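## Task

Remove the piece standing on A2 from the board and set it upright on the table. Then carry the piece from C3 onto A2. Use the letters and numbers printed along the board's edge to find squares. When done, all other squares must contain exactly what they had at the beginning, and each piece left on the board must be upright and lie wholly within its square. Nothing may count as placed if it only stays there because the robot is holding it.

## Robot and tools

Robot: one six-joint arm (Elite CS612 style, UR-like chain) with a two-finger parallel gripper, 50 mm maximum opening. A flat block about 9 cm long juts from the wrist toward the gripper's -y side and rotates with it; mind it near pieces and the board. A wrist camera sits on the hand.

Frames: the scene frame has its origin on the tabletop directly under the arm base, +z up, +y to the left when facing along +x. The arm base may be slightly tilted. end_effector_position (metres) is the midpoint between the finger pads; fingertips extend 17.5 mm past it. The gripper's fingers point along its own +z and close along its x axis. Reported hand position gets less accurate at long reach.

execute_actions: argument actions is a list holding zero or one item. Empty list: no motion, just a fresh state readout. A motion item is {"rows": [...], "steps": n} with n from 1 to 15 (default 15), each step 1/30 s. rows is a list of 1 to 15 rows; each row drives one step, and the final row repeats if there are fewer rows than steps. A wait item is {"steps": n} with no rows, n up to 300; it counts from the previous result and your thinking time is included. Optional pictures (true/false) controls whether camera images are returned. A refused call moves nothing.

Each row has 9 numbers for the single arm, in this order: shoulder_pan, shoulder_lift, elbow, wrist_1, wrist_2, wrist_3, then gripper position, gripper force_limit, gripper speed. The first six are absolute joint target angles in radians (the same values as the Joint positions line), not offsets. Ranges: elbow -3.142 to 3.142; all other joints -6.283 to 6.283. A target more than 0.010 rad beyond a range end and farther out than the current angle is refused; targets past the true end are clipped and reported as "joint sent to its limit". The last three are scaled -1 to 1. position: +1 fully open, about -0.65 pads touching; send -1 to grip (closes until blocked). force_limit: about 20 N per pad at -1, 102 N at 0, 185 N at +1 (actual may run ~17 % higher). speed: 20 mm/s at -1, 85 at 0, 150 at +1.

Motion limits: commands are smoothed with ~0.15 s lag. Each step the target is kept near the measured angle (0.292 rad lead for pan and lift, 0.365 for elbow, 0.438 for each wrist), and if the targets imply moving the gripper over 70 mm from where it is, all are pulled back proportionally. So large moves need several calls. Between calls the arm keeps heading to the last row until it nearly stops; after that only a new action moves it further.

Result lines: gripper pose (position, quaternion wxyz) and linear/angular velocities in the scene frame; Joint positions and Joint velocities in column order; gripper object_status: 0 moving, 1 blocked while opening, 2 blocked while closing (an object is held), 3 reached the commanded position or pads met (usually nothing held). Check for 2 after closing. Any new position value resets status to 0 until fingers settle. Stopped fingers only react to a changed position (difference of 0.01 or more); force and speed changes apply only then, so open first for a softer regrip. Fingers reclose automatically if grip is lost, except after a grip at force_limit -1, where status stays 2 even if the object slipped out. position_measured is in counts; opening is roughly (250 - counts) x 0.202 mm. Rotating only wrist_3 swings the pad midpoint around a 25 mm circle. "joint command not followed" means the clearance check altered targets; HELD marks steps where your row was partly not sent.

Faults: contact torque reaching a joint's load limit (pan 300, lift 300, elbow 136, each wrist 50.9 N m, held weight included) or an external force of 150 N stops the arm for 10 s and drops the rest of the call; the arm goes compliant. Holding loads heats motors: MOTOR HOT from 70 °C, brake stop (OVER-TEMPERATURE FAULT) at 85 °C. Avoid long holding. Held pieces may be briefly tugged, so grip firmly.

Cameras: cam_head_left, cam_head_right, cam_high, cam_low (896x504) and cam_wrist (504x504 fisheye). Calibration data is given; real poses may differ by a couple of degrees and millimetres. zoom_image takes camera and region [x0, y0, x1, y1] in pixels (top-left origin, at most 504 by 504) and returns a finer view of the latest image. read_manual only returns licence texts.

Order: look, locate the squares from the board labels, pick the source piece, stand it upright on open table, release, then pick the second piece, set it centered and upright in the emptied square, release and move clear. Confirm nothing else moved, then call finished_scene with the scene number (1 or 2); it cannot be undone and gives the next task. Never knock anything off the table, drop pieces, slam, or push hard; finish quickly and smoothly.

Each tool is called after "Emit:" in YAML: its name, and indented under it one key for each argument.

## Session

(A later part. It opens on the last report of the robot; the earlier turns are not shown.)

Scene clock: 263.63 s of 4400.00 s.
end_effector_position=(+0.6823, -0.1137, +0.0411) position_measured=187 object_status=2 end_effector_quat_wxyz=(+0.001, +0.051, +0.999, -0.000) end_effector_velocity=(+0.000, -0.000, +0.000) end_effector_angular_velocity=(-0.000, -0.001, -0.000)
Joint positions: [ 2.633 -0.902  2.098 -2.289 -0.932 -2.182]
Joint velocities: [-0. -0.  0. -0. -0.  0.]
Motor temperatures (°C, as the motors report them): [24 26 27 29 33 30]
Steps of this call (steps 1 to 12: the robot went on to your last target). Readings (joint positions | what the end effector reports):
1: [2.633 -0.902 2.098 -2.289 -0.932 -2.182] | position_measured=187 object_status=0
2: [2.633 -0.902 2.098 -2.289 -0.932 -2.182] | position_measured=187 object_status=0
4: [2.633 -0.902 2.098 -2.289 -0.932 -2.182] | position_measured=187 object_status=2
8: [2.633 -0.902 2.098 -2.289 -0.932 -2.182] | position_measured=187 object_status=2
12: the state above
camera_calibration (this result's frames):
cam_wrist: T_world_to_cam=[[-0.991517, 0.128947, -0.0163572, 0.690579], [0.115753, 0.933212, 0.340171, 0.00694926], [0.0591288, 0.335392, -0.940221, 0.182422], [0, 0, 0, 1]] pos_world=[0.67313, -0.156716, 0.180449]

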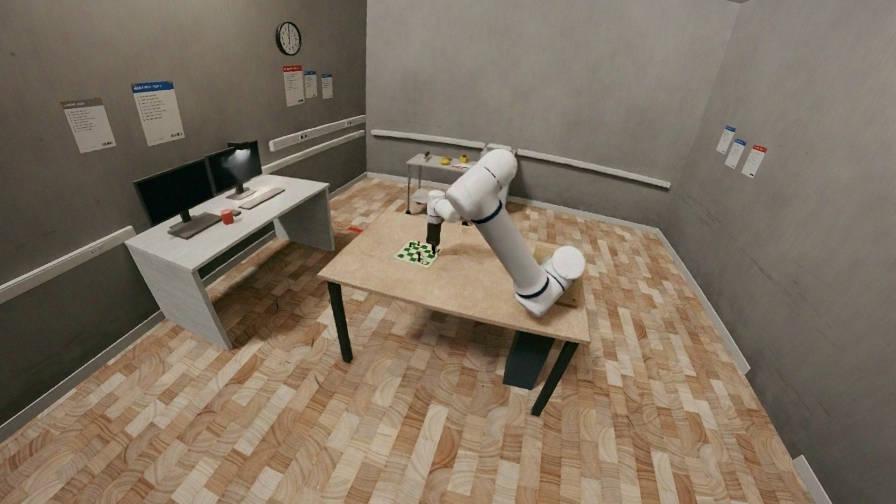

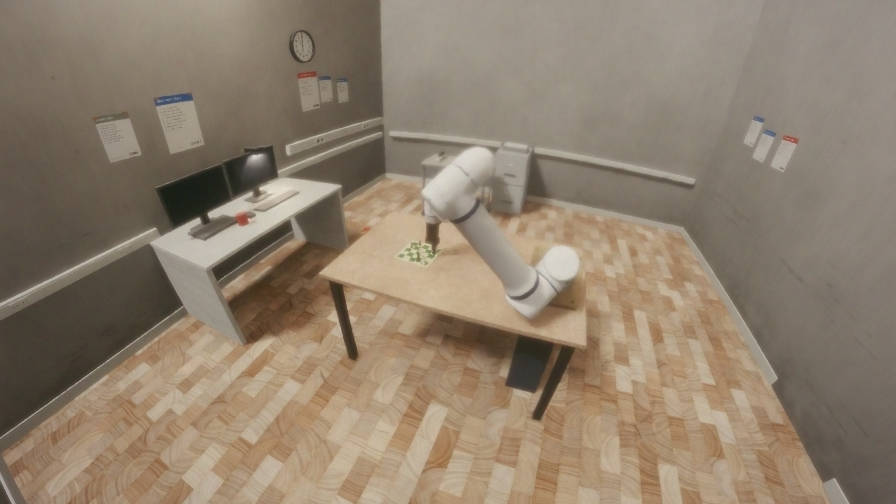

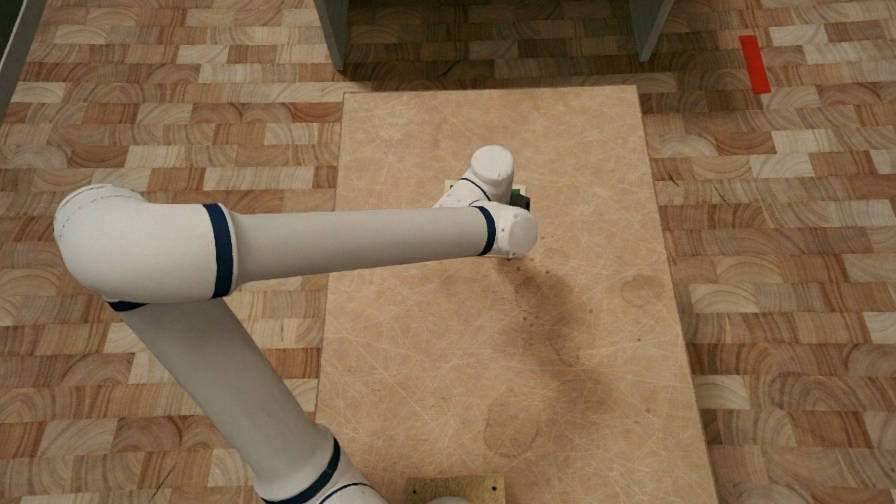

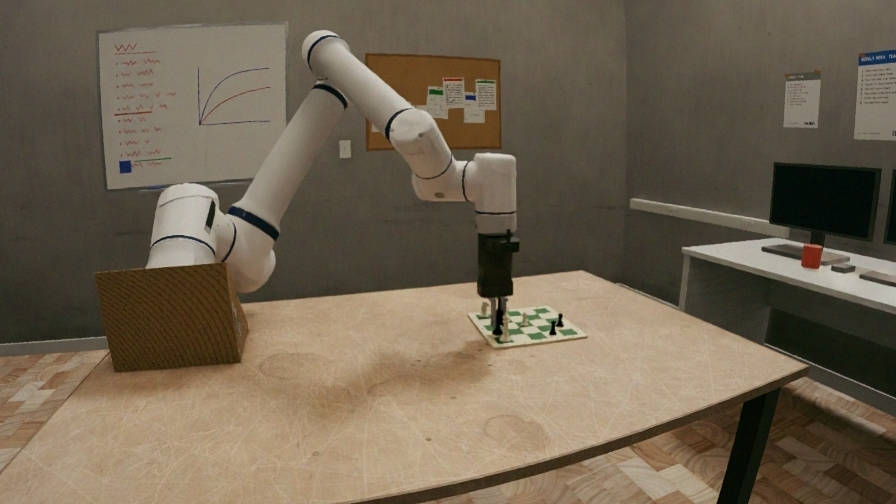

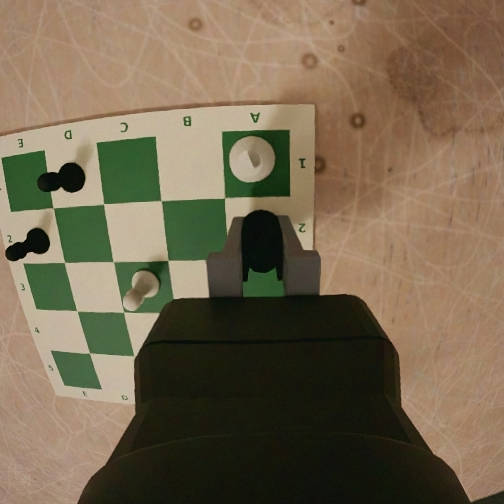

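Emit:
execute_actions:
  actions:
    - {"rows": [[2.6323,-0.9029,2.0977,-2.2877,-0.9318,-2.1829,-1,-0.5,-0.4],[2.6312,-0.9044,2.0969,-2.2845,-0.9324,-2.1842,-1,-0.5,-0.4],[2.6295,-0.9066,2.0957,-2.2801,-0.9331,-2.1860,-1,-0.5,-0.4],[2.6275,-0.9092,2.0942,-2.2747,-0.9341,-2.1882,-1,-0.5,-0.4],[2.6254,-0.9121,2.0926,-2.2689,-0.9351,-2.1905,-1,-0.5,-0.4],[2.6229,-0.9153,2.0919,-2.2633,-0.9363,-2.1932,-1,-0.5,-0.4],[2.6203,-0.9187,2.0922,-2.2584,-0.9375,-2.1961,-1,-0.5,-0.4],[2.6175,-0.9221,2.0935,-2.2547,-0.9388,-2.1990,-1,-0.5,-0.4],[2.6145,-0.9260,2.0969,-2.2524,-0.9403,-2.2023,-1,-0.5,-0.4],[2.6111,-0.9301,2.1021,-2.2514,-0.9418,-2.2060,-1,-0.5,-0.4],[2.6076,-0.9343,2.1086,-2.2515,-0.9435,-2.2096,-1,-0.5,-0.4],[2.6039,-0.9387,2.1170,-2.2531,-0.9454,-2.2137,-1,-0.5,-0.4],[2.6001,-0.9432,2.1265,-2.2557,-0.9472,-2.2178,-1,-0.5,-0.4],[2.5959,-0.9481,2.1368,-2.2587,-0.9492,-2.2222,-1,-0.5,-0.4],[2.5914,-0.9534,2.1481,-2.2618,-0.9514,-2.2270,-1,-0.5,-0.4]], "steps": 15}
  pictures: false

Emit:
execute_actions:
  actions:
    - {"rows": [[2.5866,-0.9591,2.1602,-2.2652,-0.9538,-2.2322,-1,-0.5,-0.4],[2.5818,-0.9648,2.1723,-2.2687,-0.9562,-2.2374,-1,-0.5,-0.4],[2.5769,-0.9704,2.1843,-2.2721,-0.9585,-2.2426,-1,-0.5,-0.4],[2.5721,-0.9761,2.1964,-2.2755,-0.9609,-2.2478,-1,-0.5,-0.4],[2.5676,-0.9814,2.2077,-2.2786,-0.9631,-2.2526,-1,-0.5,-0.4],[2.5634,-0.9863,2.2180,-2.2816,-0.9651,-2.2570,-1,-0.5,-0.4],[2.5596,-0.9908,2.2275,-2.2842,-0.9669,-2.2611,-1,-0.5,-0.4],[2.5562,-0.9948,2.2361,-2.2867,-0.9686,-2.2648,-1,-0.5,-0.4],[2.5538,-0.9975,2.2433,-2.2897,-0.9698,-2.2673,-1,-0.5,-0.4],[2.5523,-0.9990,2.2497,-2.2935,-0.9705,-2.2690,-1,-0.5,-0.4],[2.5518,-0.9993,2.2546,-2.2979,-0.9707,-2.2696,-1,-0.5,-0.4],[2.5524,-0.9980,2.2579,-2.3029,-0.9704,-2.2689,-1,-0.5,-0.4],[2.5538,-0.9957,2.2606,-2.3087,-0.9696,-2.2674,-1,-0.5,-0.4],[2.5556,-0.9930,2.2625,-2.3142,-0.9688,-2.2656,-1,-0.5,-0.4],[2.5577,-0.9899,2.2635,-2.3196,-0.9678,-2.2634,-1,-0.5,-0.4]], "steps": 15}
  pictures: false

Emit:
execute_actions:
  actions:
    - {"rows": [[2.5597,-0.9868,2.2644,-2.3249,-0.9667,-2.2612,-1,-0.5,-0.4],[2.5616,-0.9840,2.2653,-2.3296,-0.9658,-2.2592,-1,-0.5,-0.4],[2.5633,-0.9815,2.2661,-2.3339,-0.9649,-2.2575,-1,-0.5,-0.4],[2.5645,-0.9797,2.2667,-2.3371,-0.9643,-2.2561,-1,-0.5,-0.4],[2.5656,-0.9781,2.2671,-2.3397,-0.9638,-2.2550,-1,-0.5,-0.4],[2.5660,-0.9775,2.2673,-2.3408,-0.9636,-2.2546,-1,-0.5,-0.4]], "steps": 15}
  pictures: false

Emit:
execute_actions:
  actions:
    - {"steps": 10}

Scene clock: 375.17 s of 4400.00 s.
end_effector_position=(+0.6667, -0.1131, +0.0606) position_measured=187 object_status=2 end_effector_quat_wxyz=(+0.001, +0.051, +0.999, -0.001) end_effector_velocity=(-0.130, +0.008, +0.016) end_effector_angular_velocity=(-0.001, -0.000, -0.001)
Joint positions: [ 2.604 -0.938  2.12  -2.257 -0.945 -2.213]
Joint velocities: [-0.11  -0.13   0.237 -0.039 -0.053 -0.118]
Motor temperatures (°C, as the motors report them): [24 26 27 29 33 30]
Steps of this call (steps 1 to 15: the robot went on to your last target; steps 16 to 90: nothing new was sent; then 108.03 s passed at rest; steps 91 to 105: all 15 steps of this action). Readings (joint positions | what the end effector reports):
91: [2.633 -0.902 2.098 -2.289 -0.932 -2.182] | position_measured=187 object_status=2
92: [2.633 -0.902 2.098 -2.289 -0.932 -2.182] | position_measured=187 object_status=2
94: [2.632 -0.904 2.097 -2.285 -0.932 -2.184] | position_measured=187 object_status=2
98: [2.625 -0.912 2.094 -2.269 -0.935 -2.191] | position_measured=187 object_status=2
105: the state above

Scene clock: 375.67 s of 4400.00 s.
end_effector_position=(+0.5979, -0.1054, +0.0552) position_measured=187 object_status=2 end_effector_quat_wxyz=(+0.001, +0.051, +0.999, -0.001) end_effector_velocity=(-0.046, +0.006, -0.046) end_effector_angular_velocity=(-0.008, -0.005, +0.011)
Joint positions: [ 2.556 -0.994  2.251 -2.303 -0.969 -2.265]
Joint velocities: [ 0.005  0.017  0.111 -0.142 -0.    -0.   ]
Motor temperatures (°C, as the motors report them): [24 26 27 29 33 30]
Steps of this call (steps 1 to 15: all 15 steps of this action). Readings (joint positions | what the end effector reports):
1: [2.601 -0.942 2.128 -2.258 -0.947 -2.217] | position_measured=187 object_status=2
2: [2.596 -0.947 2.138 -2.261 -0.949 -2.222] | position_measured=187 object_status=2
4: [2.588 -0.958 2.159 -2.266 -0.953 -2.231] | position_measured=187 object_status=2
8: [2.570 -0.978 2.202 -2.277 -0.962 -2.250] | position_measured=187 object_status=2
15: the state above

Scene clock: 376.17 s of 4400.00 s.
end_effector_position=(+0.5929, -0.1046, +0.0400) position_measured=187 object_status=2 end_effector_quat_wxyz=(+0.001, +0.051, +0.999, -0.001) end_effector_velocity=(-0.001, -0.000, -0.003) end_effector_angular_velocity=(+0.001, +0.000, -0.001)
Joint positions: [ 2.566 -0.978  2.267 -2.34  -0.964 -2.255]
Joint velocities: [ 0.002  0.004  0.002 -0.006  0.001  0.002]
Motor temperatures (°C, as the motors report them): [24 26 27 29 33 30]
Steps of this call (steps 1 to 15: all 15 steps of this action). Readings (joint positions | what the end effector reports):
1: [2.556 -0.993 2.255 -2.308 -0.969 -2.265] | position_measured=187 object_status=2
2: [2.557 -0.991 2.257 -2.313 -0.968 -2.264] | position_measured=187 object_status=2
4: [2.560 -0.987 2.261 -2.322 -0.967 -2.261] | position_measured=187 object_status=2
8: [2.564 -0.980 2.266 -2.335 -0.965 -2.257] | position_measured=187 object_status=2
15: the state above

Scene clock: 376.50 s of 4400.00 s.
end_effector_position=(+0.5928, -0.1046, +0.0398) position_measured=187 object_status=2 end_effector_quat_wxyz=(+0.001, +0.051, +0.999, -0.001) end_effector_velocity=(-0.000, +0.000, -0.000) end_effector_angular_velocity=(+0.000, +0.000, -0.000)
Joint positions: [ 2.566 -0.977  2.267 -2.341 -0.964 -2.255]
Joint velocities: [ 0.  0.  0. -0.  0. -0.]
Motor temperatures (°C, as the motors report them): [24 26 27 29 33 30]
Steps of this call (steps 1 to 10: the robot went on to your last target). Readings (joint positions | what the end effector reports):
1: [2.566 -0.978 2.267 -2.340 -0.964 -2.255] | position_measured=187 object_status=2
2: [2.566 -0.978 2.267 -2.340 -0.964 -2.255] | position_measured=187 object_status=2
4: [2.566 -0.978 2.267 -2.341 -0.964 -2.255] | position_measured=187 object_status=2
8: [2.566 -0.977 2.267 -2.341 -0.964 -2.255] | position_measured=187 object_status=2
10: the state above
camera_calibration (this result's frames):
cam_wrist: T_world_to_cam=[[-0.991514, 0.128961, -0.0164003, 0.600669], [0.115758, 0.933249, 0.340069, 0.00928117], [0.0591612, 0.335285, -0.940257, 0.183441], [0, 0, 0, 1]] pos_world=[0.583645, -0.14763, 0.179177]

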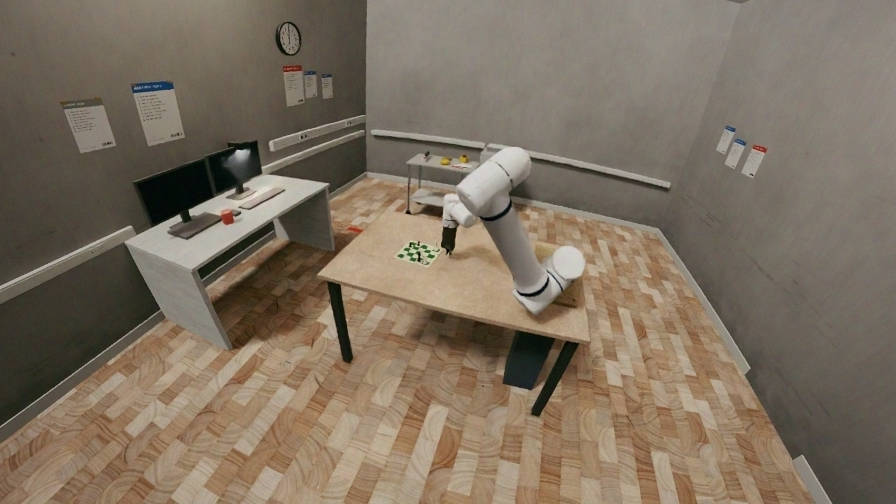

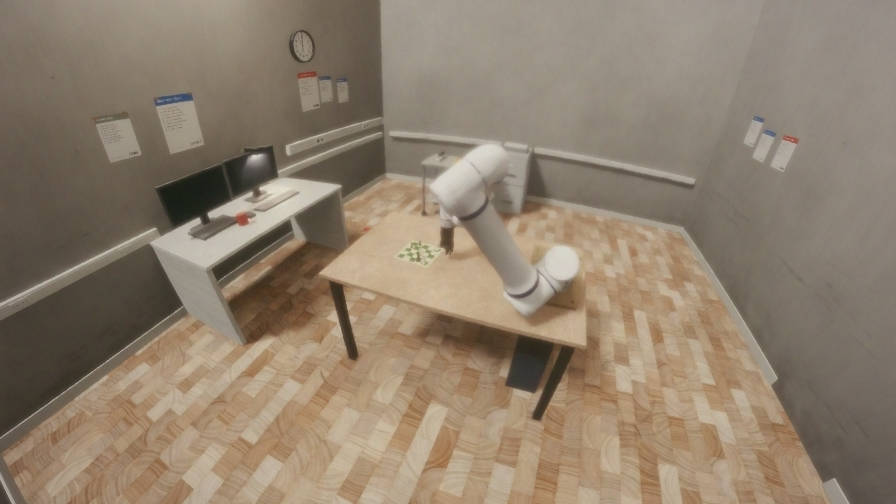

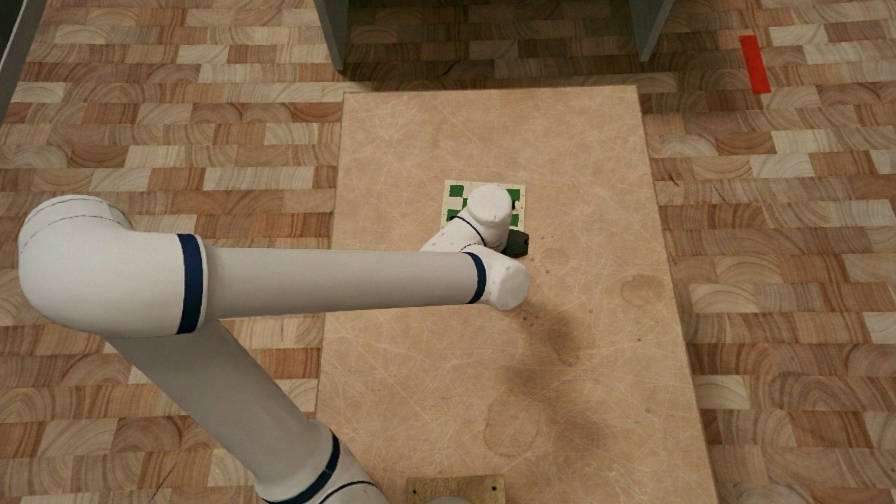

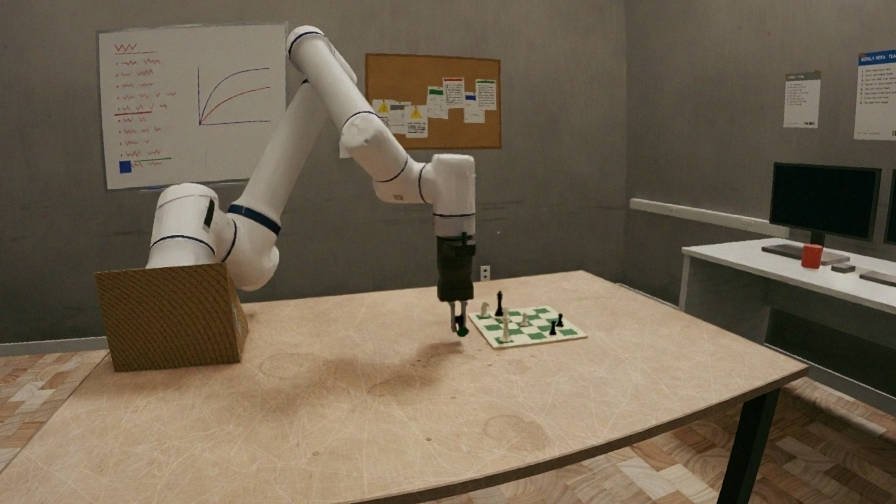

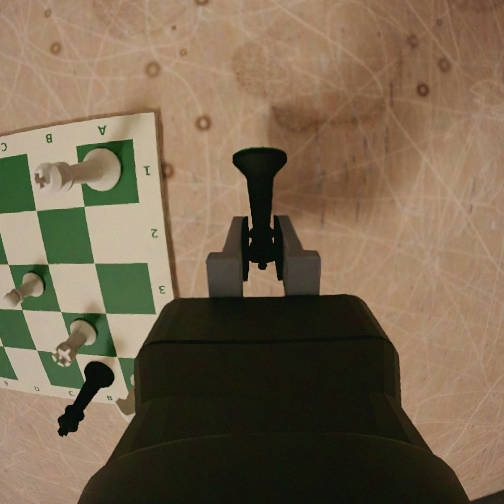

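Emit:
zoom_image:
  camera: "cam_low"
  region: [420, 285, 500, 350]

Emit:
zoom_image:
  camera: "cam_wrist"
  region: [180, 130, 340, 300]

Emit:
zoom_image:
  camera: "cam_head_left"
  region: [415, 220, 485, 270]

Region (420, 285, 500, 350) of cam_low's 896x504 image, scaled by 6.300, with more detail than that image has; it fills the top 410 rows of this view, and the rest is white.

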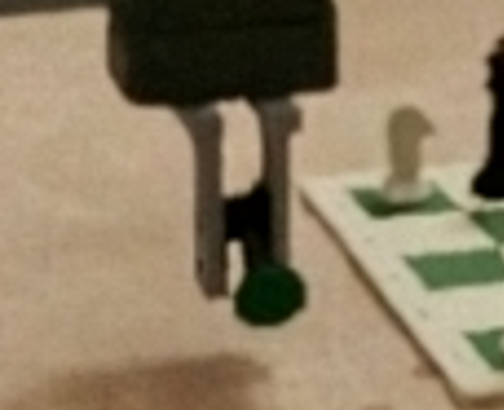

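Region (180, 130, 340, 300) of cam_wrist's 504x504 image, scaled by 2.965, with more detail than that image has; it fills the left 474 columns of this view, and the rest is white.

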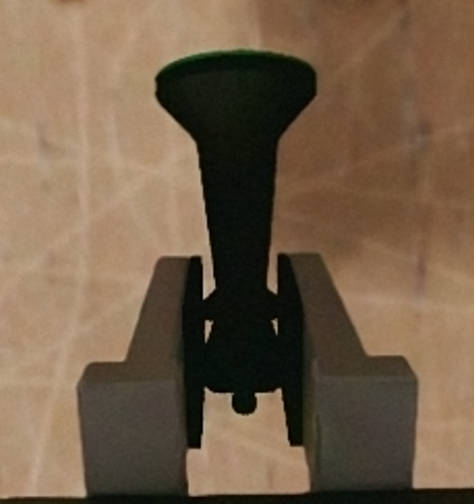

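Region (415, 220, 485, 270) of cam_head_left's 896x504 image, scaled by 7.200, with more detail than that image has; it fills the top 360 rows of this view, and the rest is white.

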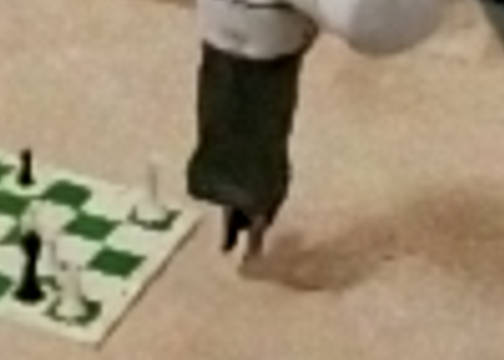

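Emit:
execute_actions:
  actions:
    - {"rows": [[2.5660,-0.9775,2.2673,-2.3408,-0.9636,-2.2546,-0.98,0.1,-0.4],[2.5660,-0.9775,2.2673,-2.3408,-0.9636,-2.2546,-0.98,0.1,-0.4],[2.5660,-0.9775,2.2673,-2.3408,-0.9636,-2.2546,-0.98,0.1,-0.4],[2.564,-0.980,2.266,-2.336,-0.965,-2.257,-0.98,0.1,-0.4],[2.559,-0.987,2.264,-2.324,-0.967,-2.261,-0.98,0.1,-0.4],[2.552,-0.998,2.261,-2.305,-0.971,-2.269,-0.98,0.1,-0.4],[2.543,-1.012,2.256,-2.281,-0.975,-2.279,-0.98,0.1,-0.4],[2.531,-1.029,2.251,-2.253,-0.981,-2.291,-0.98,0.1,-0.4],[2.519,-1.047,2.246,-2.222,-0.987,-2.304,-0.98,0.1,-0.4],[2.507,-1.065,2.240,-2.191,-0.993,-2.317,-0.98,0.1,-0.4],[2.496,-1.081,2.235,-2.163,-0.999,-2.328,-0.98,0.1,-0.4],[2.487,-1.095,2.230,-2.139,-1.003,-2.338,-0.98,0.1,-0.4],[2.479,-1.106,2.227,-2.120,-1.007,-2.346,-0.98,0.1,-0.4],[2.475,-1.113,2.225,-2.108,-1.010,-2.351,-0.98,0.1,-0.4],[2.473,-1.116,2.224,-2.103,-1.011,-2.353,-0.98,0.1,-0.4]], "steps": 15}
  pictures: false

Emit:
execute_actions:
  actions:
    - {"rows": [[2.473,-1.115,2.223,-2.102,-1.013,-2.357,-0.98,0.1,-0.4],[2.474,-1.111,2.220,-2.097,-1.019,-2.368,-0.98,0.1,-0.4],[2.475,-1.105,2.215,-2.091,-1.029,-2.386,-0.98,0.1,-0.4],[2.477,-1.097,2.209,-2.082,-1.042,-2.411,-0.98,0.1,-0.4],[2.479,-1.087,2.201,-2.070,-1.058,-2.441,-0.98,0.1,-0.4],[2.482,-1.076,2.192,-2.057,-1.077,-2.478,-0.98,0.1,-0.4],[2.484,-1.062,2.181,-2.041,-1.100,-2.519,-0.98,0.1,-0.4],[2.488,-1.047,2.169,-2.024,-1.124,-2.566,-0.98,0.1,-0.4],[2.491,-1.031,2.156,-2.005,-1.151,-2.616,-0.98,0.1,-0.4],[2.495,-1.014,2.142,-1.985,-1.180,-2.671,-0.98,0.1,-0.4],[2.499,-0.995,2.127,-1.963,-1.211,-2.729,-0.98,0.1,-0.4],[2.503,-0.975,2.111,-1.940,-1.244,-2.790,-0.98,0.1,-0.4],[2.507,-0.955,2.095,-1.917,-1.277,-2.853,-0.98,0.1,-0.4],[2.512,-0.933,2.077,-1.892,-1.312,-2.919,-0.98,0.1,-0.4],[2.517,-0.912,2.060,-1.867,-1.348,-2.987,-0.98,0.1,-0.4]], "steps": 15}
  pictures: false

Emit:
execute_actions:
  actions:
    - {"rows": [[2.521,-0.890,2.042,-1.842,-1.385,-3.056,-0.98,0.1,-0.4],[2.526,-0.867,2.024,-1.816,-1.422,-3.125,-0.98,0.1,-0.4],[2.531,-0.845,2.006,-1.790,-1.460,-3.196,-0.98,0.1,-0.4],[2.536,-0.822,1.988,-1.763,-1.497,-3.266,-0.98,0.1,-0.4],[2.541,-0.799,1.970,-1.737,-1.534,-3.335,-0.98,0.1,-0.4],[2.545,-0.777,1.952,-1.712,-1.571,-3.404,-0.98,0.1,-0.4],[2.550,-0.755,1.935,-1.687,-1.607,-3.472,-0.98,0.1,-0.4],[2.555,-0.734,1.917,-1.662,-1.642,-3.538,-0.98,0.1,-0.4],[2.559,-0.714,1.901,-1.639,-1.675,-3.601,-0.98,0.1,-0.4],[2.563,-0.694,1.885,-1.616,-1.708,-3.662,-0.98,0.1,-0.4],[2.567,-0.675,1.870,-1.594,-1.739,-3.720,-0.98,0.1,-0.4],[2.571,-0.658,1.856,-1.574,-1.768,-3.775,-0.98,0.1,-0.4],[2.574,-0.642,1.843,-1.555,-1.795,-3.825,-0.98,0.1,-0.4],[2.578,-0.627,1.831,-1.538,-1.819,-3.872,-0.98,0.1,-0.4],[2.580,-0.613,1.820,-1.522,-1.842,-3.913,-0.98,0.1,-0.4]], "steps": 15}
  pictures: false

Emit:
execute_actions:
  actions:
    - {"rows": [[2.583,-0.602,1.811,-1.509,-1.861,-3.950,-0.98,0.1,-0.4],[2.585,-0.592,1.803,-1.498,-1.877,-3.980,-0.98,0.1,-0.4],[2.587,-0.584,1.797,-1.488,-1.890,-4.005,-0.98,0.1,-0.4],[2.588,-0.578,1.792,-1.482,-1.900,-4.023,-0.98,0.1,-0.4],[2.589,-0.574,1.789,-1.477,-1.906,-4.034,-0.98,0.1,-0.4],[2.5887,-0.5729,1.7877,-1.4761,-1.9078,-4.0383,-0.98,0.1,-0.4]], "steps": 15}
  pictures: false

Emit:
execute_actions:
  actions:
    - {"steps": 10}

Scene clock: 497.00 s of 4400.00 s.
end_effector_position=(+0.5888, -0.1017, +0.1172) position_measured=190 object_status=2 end_effector_quat_wxyz=(+0.001, +0.050, +0.999, +0.000) end_effector_velocity=(-0.027, +0.020, +0.210) end_effector_angular_velocity=(+0.007, +0.005, +0.006)
Joint positions: [ 2.494 -1.084  2.234 -2.158 -1.    -2.33 ]
Joint velocities: [-0.193 -0.294 -0.089  0.498 -0.102 -0.206]
Motor temperatures (°C, as the motors report them): [24 26 27 29 33 30]
Steps of this call (steps 1 to 15: the robot went on to your last target; steps 16 to 90: nothing new was sent; then 117.00 s passed at rest; steps 91 to 105: all 15 steps of this action). Readings (joint positions | what the end effector reports):
91: [2.566 -0.977 2.267 -2.341 -0.964 -2.255] | position_measured=190 object_status=0
92: [2.566 -0.977 2.267 -2.341 -0.964 -2.255] | position_measured=190 object_status=0
94: [2.566 -0.978 2.267 -2.341 -0.964 -2.255] | position_measured=190 object_status=0
98: [2.554 -0.995 2.262 -2.310 -0.970 -2.267] | position_measured=190 object_status=2
105: the state above

Scene clock: 497.50 s of 4400.00 s.
end_effector_position=(+0.5499, -0.1557, +0.1122) position_measured=190 object_status=2 end_effector_quat_wxyz=(-0.150, -0.132, +0.980, +0.017) end_effector_velocity=(-0.151, -0.208, -0.090) end_effector_angular_velocity=(+0.481, +1.269, +1.503)
Joint positions: [ 2.503 -0.978  2.113 -1.944 -1.238 -2.78 ]
Joint velocities: [ 0.122  0.563 -0.457  0.654 -0.927 -1.752]
Motor temperatures (°C, as the motors report them): [24 26 27 29 33 30]
Steps of this call (steps 1 to 15: all 15 steps of this action). Readings (joint positions | what the end effector reports):
1: [2.488 -1.093 2.231 -2.143 -1.003 -2.337] | position_measured=190 object_status=2
2: [2.484 -1.099 2.229 -2.132 -1.006 -2.343] | position_measured=190 object_status=2
4: [2.480 -1.102 2.223 -2.113 -1.016 -2.362] | position_measured=190 object_status=2
8: [2.481 -1.081 2.199 -2.070 -1.064 -2.452] | position_measured=190 object_status=2
15: the state above

Scene clock: 498.00 s of 4400.00 s.
end_effector_position=(+0.4686, -0.2518, +0.0932) position_measured=190 object_status=2 end_effector_quat_wxyz=(-0.390, -0.504, +0.718, +0.279) end_effector_velocity=(-0.109, -0.142, +0.018) end_effector_angular_velocity=(+1.427, +1.113, +0.930)
Joint positions: [ 2.568 -0.67   1.866 -1.588 -1.748 -3.737]
Joint velocities: [ 0.107  0.5   -0.4    0.573 -0.817 -1.537]
Motor temperatures (°C, as the motors report them): [24 26 27 29 33 30]
Steps of this call (steps 1 to 15: all 15 steps of this action). Readings (joint positions | what the end effector reports):
1: [2.507 -0.959 2.098 -1.922 -1.271 -2.841] | position_measured=190 object_status=2
2: [2.511 -0.938 2.081 -1.898 -1.304 -2.904] | position_measured=190 object_status=2
4: [2.520 -0.896 2.048 -1.850 -1.374 -3.035] | position_measured=190 object_status=2
8: [2.539 -0.809 1.978 -1.749 -1.518 -3.306] | position_measured=190 object_status=2
15: the state above

Scene clock: 498.50 s of 4400.00 s.
end_effector_position=(+0.4504, -0.2799, +0.0998) position_measured=190 object_status=2 end_effector_quat_wxyz=(+0.406, +0.579, -0.581, -0.403) end_effector_velocity=(-0.002, -0.004, +0.001) end_effector_angular_velocity=(+0.043, +0.028, +0.018)
Joint positions: [ 2.588 -0.574  1.789 -1.478 -1.906 -4.034]
Joint velocities: [ 0.002  0.013 -0.01   0.015 -0.021 -0.04 ]
Motor temperatures (°C, as the motors report them): [24 26 27 29 33 30]
Steps of this call (steps 1 to 15: all 15 steps of this action). Readings (joint positions | what the end effector reports):
1: [2.572 -0.654 1.853 -1.569 -1.774 -3.787] | position_measured=190 object_status=2
2: [2.575 -0.639 1.841 -1.552 -1.799 -3.833] | position_measured=190 object_status=2
4: [2.580 -0.614 1.821 -1.523 -1.840 -3.911] | position_measured=190 object_status=2
8: [2.586 -0.585 1.798 -1.490 -1.888 -4.000] | position_measured=190 object_status=2
15: the state above

Scene clock: 498.83 s of 4400.00 s.
end_effector_position=(+0.4502, -0.2803, +0.0999) position_measured=190 object_status=2 end_effector_quat_wxyz=(+0.406, +0.580, -0.579, -0.404) end_effector_velocity=(-0.000, -0.000, +0.000) end_effector_angular_velocity=(+0.002, +0.001, +0.000)
Joint positions: [ 2.589 -0.573  1.788 -1.476 -1.908 -4.038]
Joint velocities: [-0.     0.001 -0.     0.001 -0.001 -0.002]
Motor temperatures (°C, as the motors report them): [24 26 27 29 33 30]
Steps of this call (steps 1 to 10: the robot went on to your last target). Readings (joint positions | what the end effector reports):
1: [2.588 -0.574 1.789 -1.477 -1.906 -4.035] | position_measured=190 object_status=2
2: [2.589 -0.574 1.788 -1.477 -1.907 -4.036] | position_measured=190 object_status=2
4: [2.589 -0.573 1.788 -1.477 -1.907 -4.037] | position_measured=190 object_status=2
8: [2.589 -0.573 1.788 -1.476 -1.908 -4.038] | position_measured=190 object_status=2
10: the state above
camera_calibration (this result's frames):
cam_wrist: T_world_to_cam=[[-0.0218122, -0.999512, 0.0223804, -0.273816], [-0.00292042, 0.0224493, 0.999744, -0.0984649], [-0.999758, 0.0217413, -0.00340866, 0.602516], [0, 0, 0, 1]] pos_world=[0.59611, -0.284571, 0.106622]

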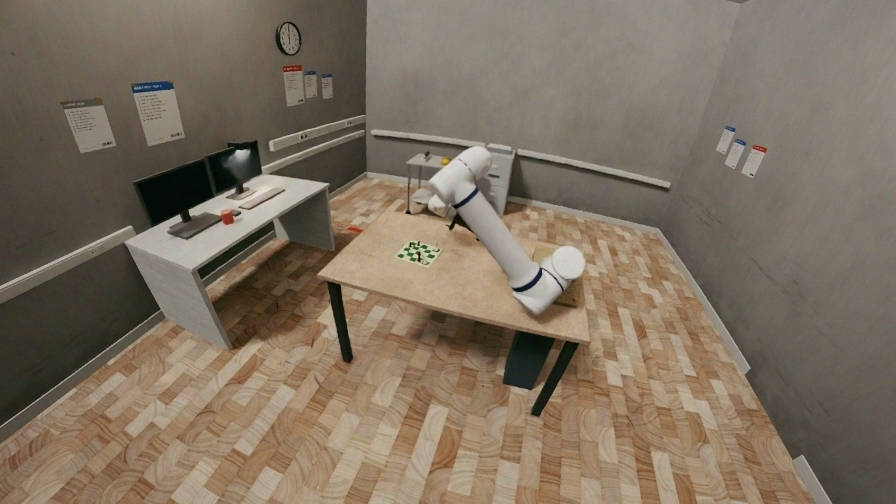

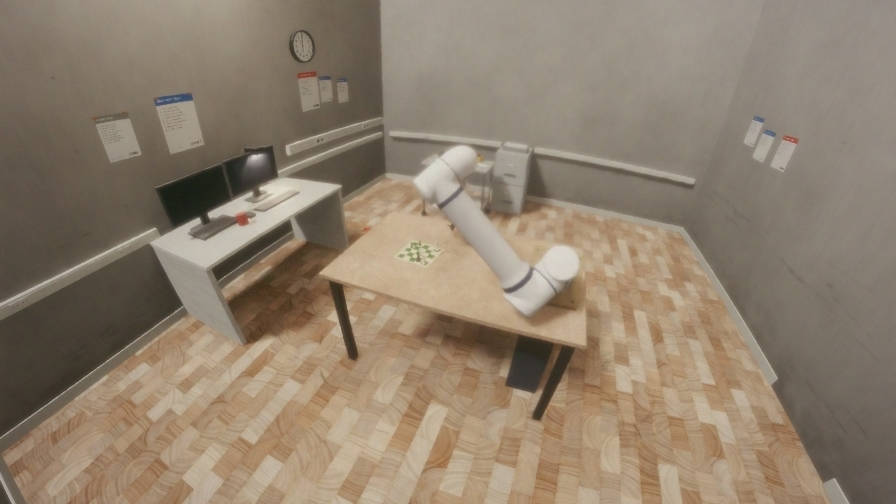

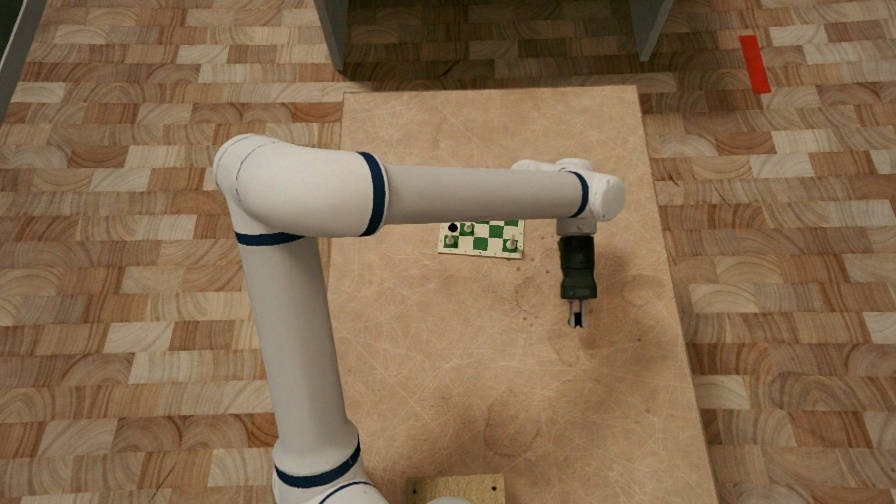

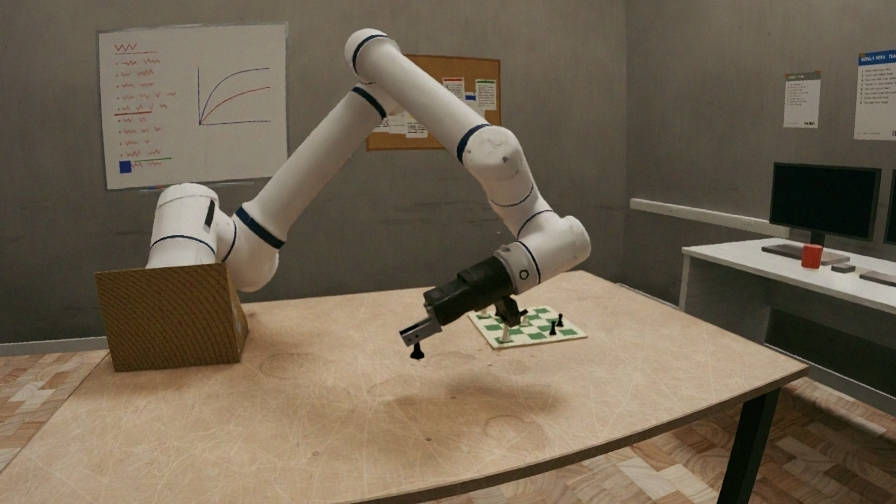

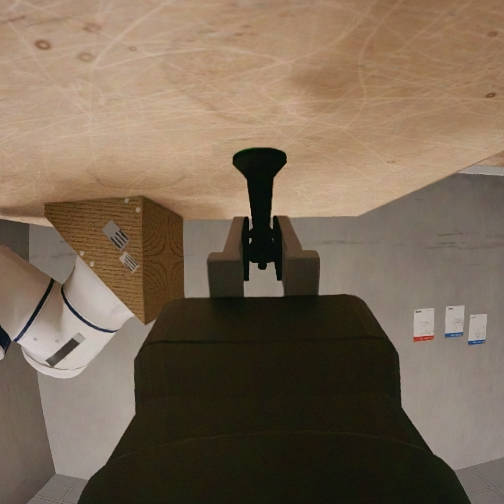

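Emit:
zoom_image:
  camera: "cam_low"
  region: [380, 300, 470, 375]

Region (380, 300, 470, 375) of cam_low's 896x504 image, scaled by 5.600, with more detail than that image has.

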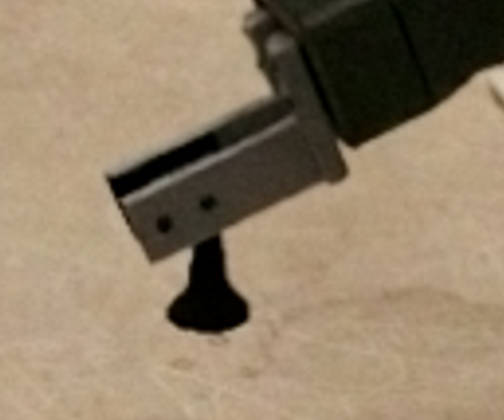

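Emit:
execute_actions:
  actions:
    - {"rows": [[2.5895,-0.5718,1.7877,-1.4771,-1.9070,-4.0381,-0.98,0.1,-0.4],[2.5917,-0.5692,1.7878,-1.4796,-1.9050,-4.0375,-0.98,0.1,-0.4],[2.5950,-0.5650,1.7879,-1.4837,-1.9017,-4.0366,-0.98,0.1,-0.4],[2.5993,-0.5597,1.7881,-1.4887,-1.8976,-4.0355,-0.98,0.1,-0.4],[2.6043,-0.5534,1.7882,-1.4948,-1.8927,-4.0341,-0.98,0.1,-0.4],[2.6098,-0.5466,1.7884,-1.5014,-1.8875,-4.0326,-0.98,0.1,-0.4],[2.6153,-0.5397,1.7886,-1.5079,-1.8822,-4.0311,-0.98,0.1,-0.4],[2.6204,-0.5334,1.7888,-1.5140,-1.8773,-4.0298,-0.98,0.1,-0.4],[2.6246,-0.5281,1.7889,-1.5190,-1.8732,-4.0286,-0.98,0.1,-0.4],[2.6279,-0.5239,1.7890,-1.5231,-1.8699,-4.0277,-0.98,0.1,-0.4],[2.6301,-0.5213,1.7891,-1.5256,-1.8679,-4.0271,-0.98,0.1,-0.4],[2.6309,-0.5202,1.7891,-1.5266,-1.8671,-4.0269,-0.98,0.1,-0.4]], "steps": 15}
  pictures: false

Emit:
execute_actions:
  actions:
    - {"steps": 15}

Scene clock: 525.17 s of 4400.00 s.
end_effector_position=(+0.4504, -0.2804, +0.0516) position_measured=190 object_status=2 end_effector_quat_wxyz=(+0.406, +0.580, -0.579, -0.404) end_effector_velocity=(-0.001, -0.000, -0.043) end_effector_angular_velocity=(-0.000, -0.000, -0.001)
Joint positions: [ 2.627 -0.525  1.789 -1.522 -1.871 -4.028]
Joint velocities: [ 0.034  0.044  0.    -0.041  0.034  0.01 ]
Motor temperatures (°C, as the motors report them): [24 26 27 29 33 30]
Steps of this call (steps 1 to 15: the robot went on to your last target; steps 16 to 90: nothing new was sent; then 22.83 s passed at rest; steps 91 to 105: all 15 steps of this action). Readings (joint positions | what the end effector reports):
91: [2.589 -0.573 1.788 -1.476 -1.908 -4.038] | position_measured=190 object_status=2
92: [2.589 -0.572 1.788 -1.476 -1.908 -4.038] | position_measured=190 object_status=2
94: [2.592 -0.569 1.788 -1.479 -1.905 -4.038] | position_measured=190 object_status=2
98: [2.605 -0.552 1.788 -1.496 -1.892 -4.034] | position_measured=190 object_status=2
105: the state above

Scene clock: 525.67 s of 4400.00 s.
end_effector_position=(+0.4503, -0.2803, +0.0469) position_measured=190 object_status=2 end_effector_quat_wxyz=(+0.406, +0.580, -0.579, -0.404) end_effector_velocity=(+0.000, +0.000, -0.000) end_effector_angular_velocity=(-0.000, -0.000, +0.000)
Joint positions: [ 2.631 -0.52   1.789 -1.527 -1.867 -4.027]
Joint velocities: [ 0.     0.     0.    -0.001  0.     0.   ]
Motor temperatures (°C, as the motors report them): [24 26 27 29 33 30]
Steps of this call (steps 1 to 15: the robot went on to your last target). Readings (joint positions | what the end effector reports):
1: [2.628 -0.524 1.789 -1.523 -1.870 -4.028] | position_measured=190 object_status=2
2: [2.629 -0.523 1.789 -1.524 -1.869 -4.027] | position_measured=190 object_status=2
4: [2.630 -0.522 1.789 -1.525 -1.868 -4.027] | position_measured=190 object_status=2
8: [2.631 -0.521 1.789 -1.526 -1.867 -4.027] | position_measured=190 object_status=2
15: the state above
The arm was judged still, so your last target was given up. Only a new action makes it travel on or press farther. Fingers that are still opening or closing keep moving.
camera_calibration (this result's frames):
cam_wrist: T_world_to_cam=[[-0.0217047, -0.999518, 0.0221822, -0.272709], [-0.0026945, 0.0222458, 0.999749, -0.0456751], [-0.999761, 0.0216395, -0.00317604, 0.60239], [0, 0, 0, 1]] pos_world=[0.596204, -0.284597, 0.0536261]

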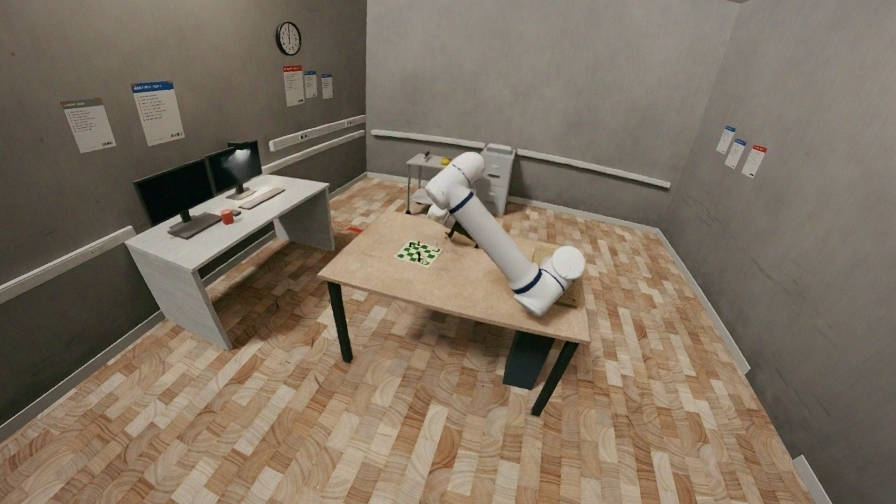

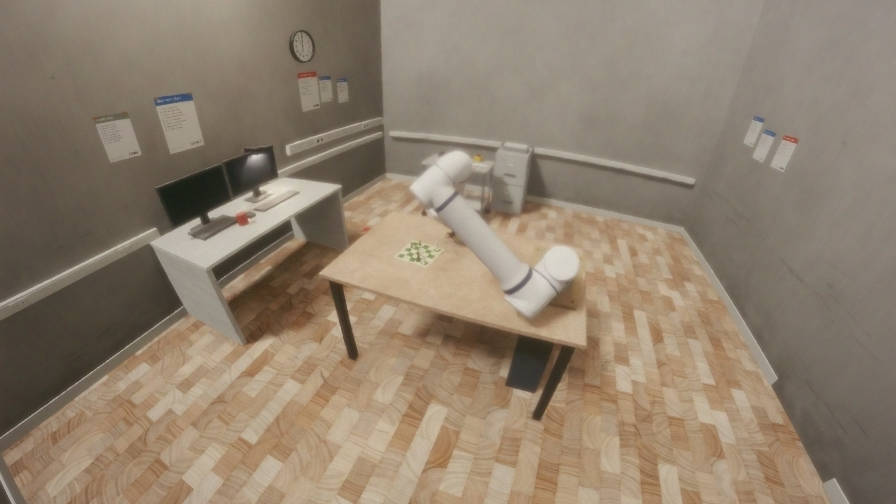

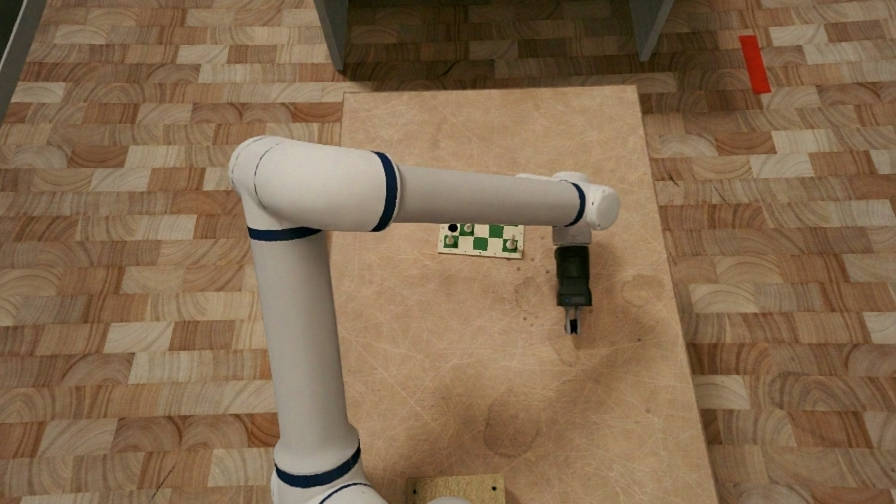

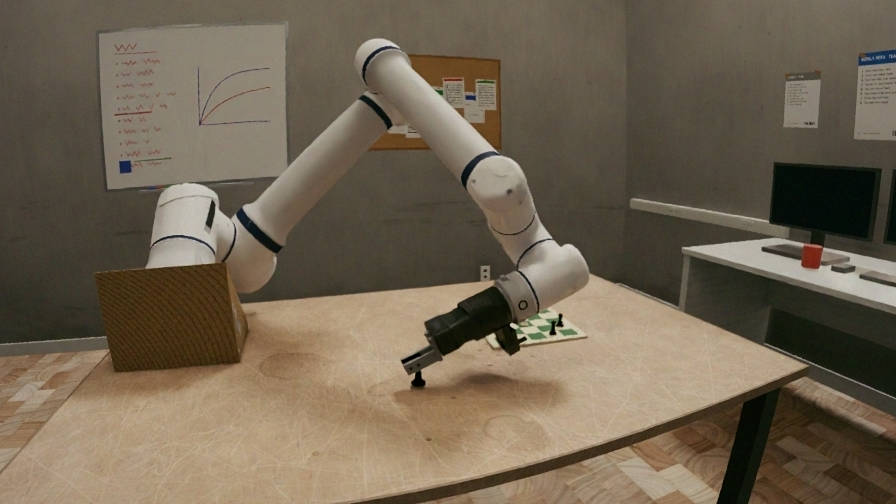

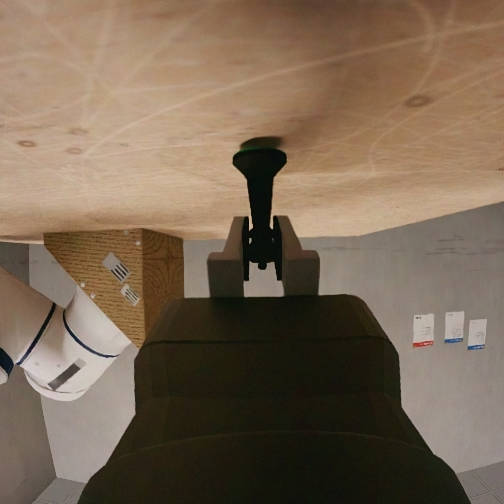

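Emit:
zoom_image:
  camera: "cam_wrist"
  region: [200, 110, 320, 230]

Emit:
zoom_image:
  camera: "cam_low"
  region: [385, 335, 455, 400]

Region (200, 110, 320, 230) of cam_wrist's 504x504 image, scaled by 4.200, with more detail than that image has.

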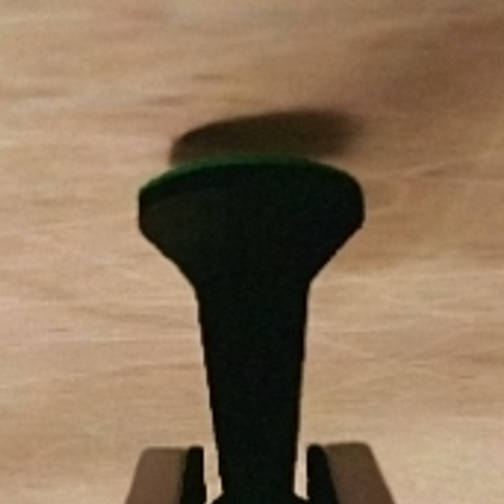

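Region (385, 335, 455, 400) of cam_low's 896x504 image, scaled by 7.200, with more detail than that image has; it fills the top 468 rows of this view, and the rest is white.

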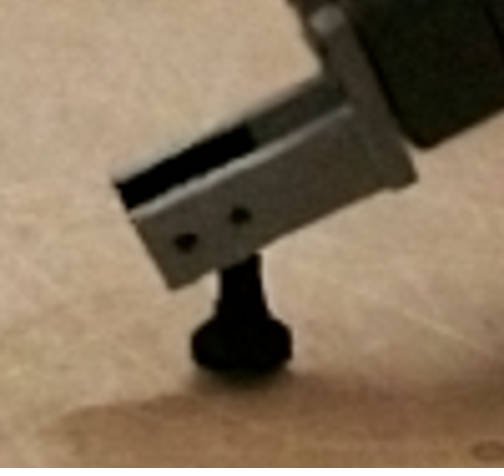

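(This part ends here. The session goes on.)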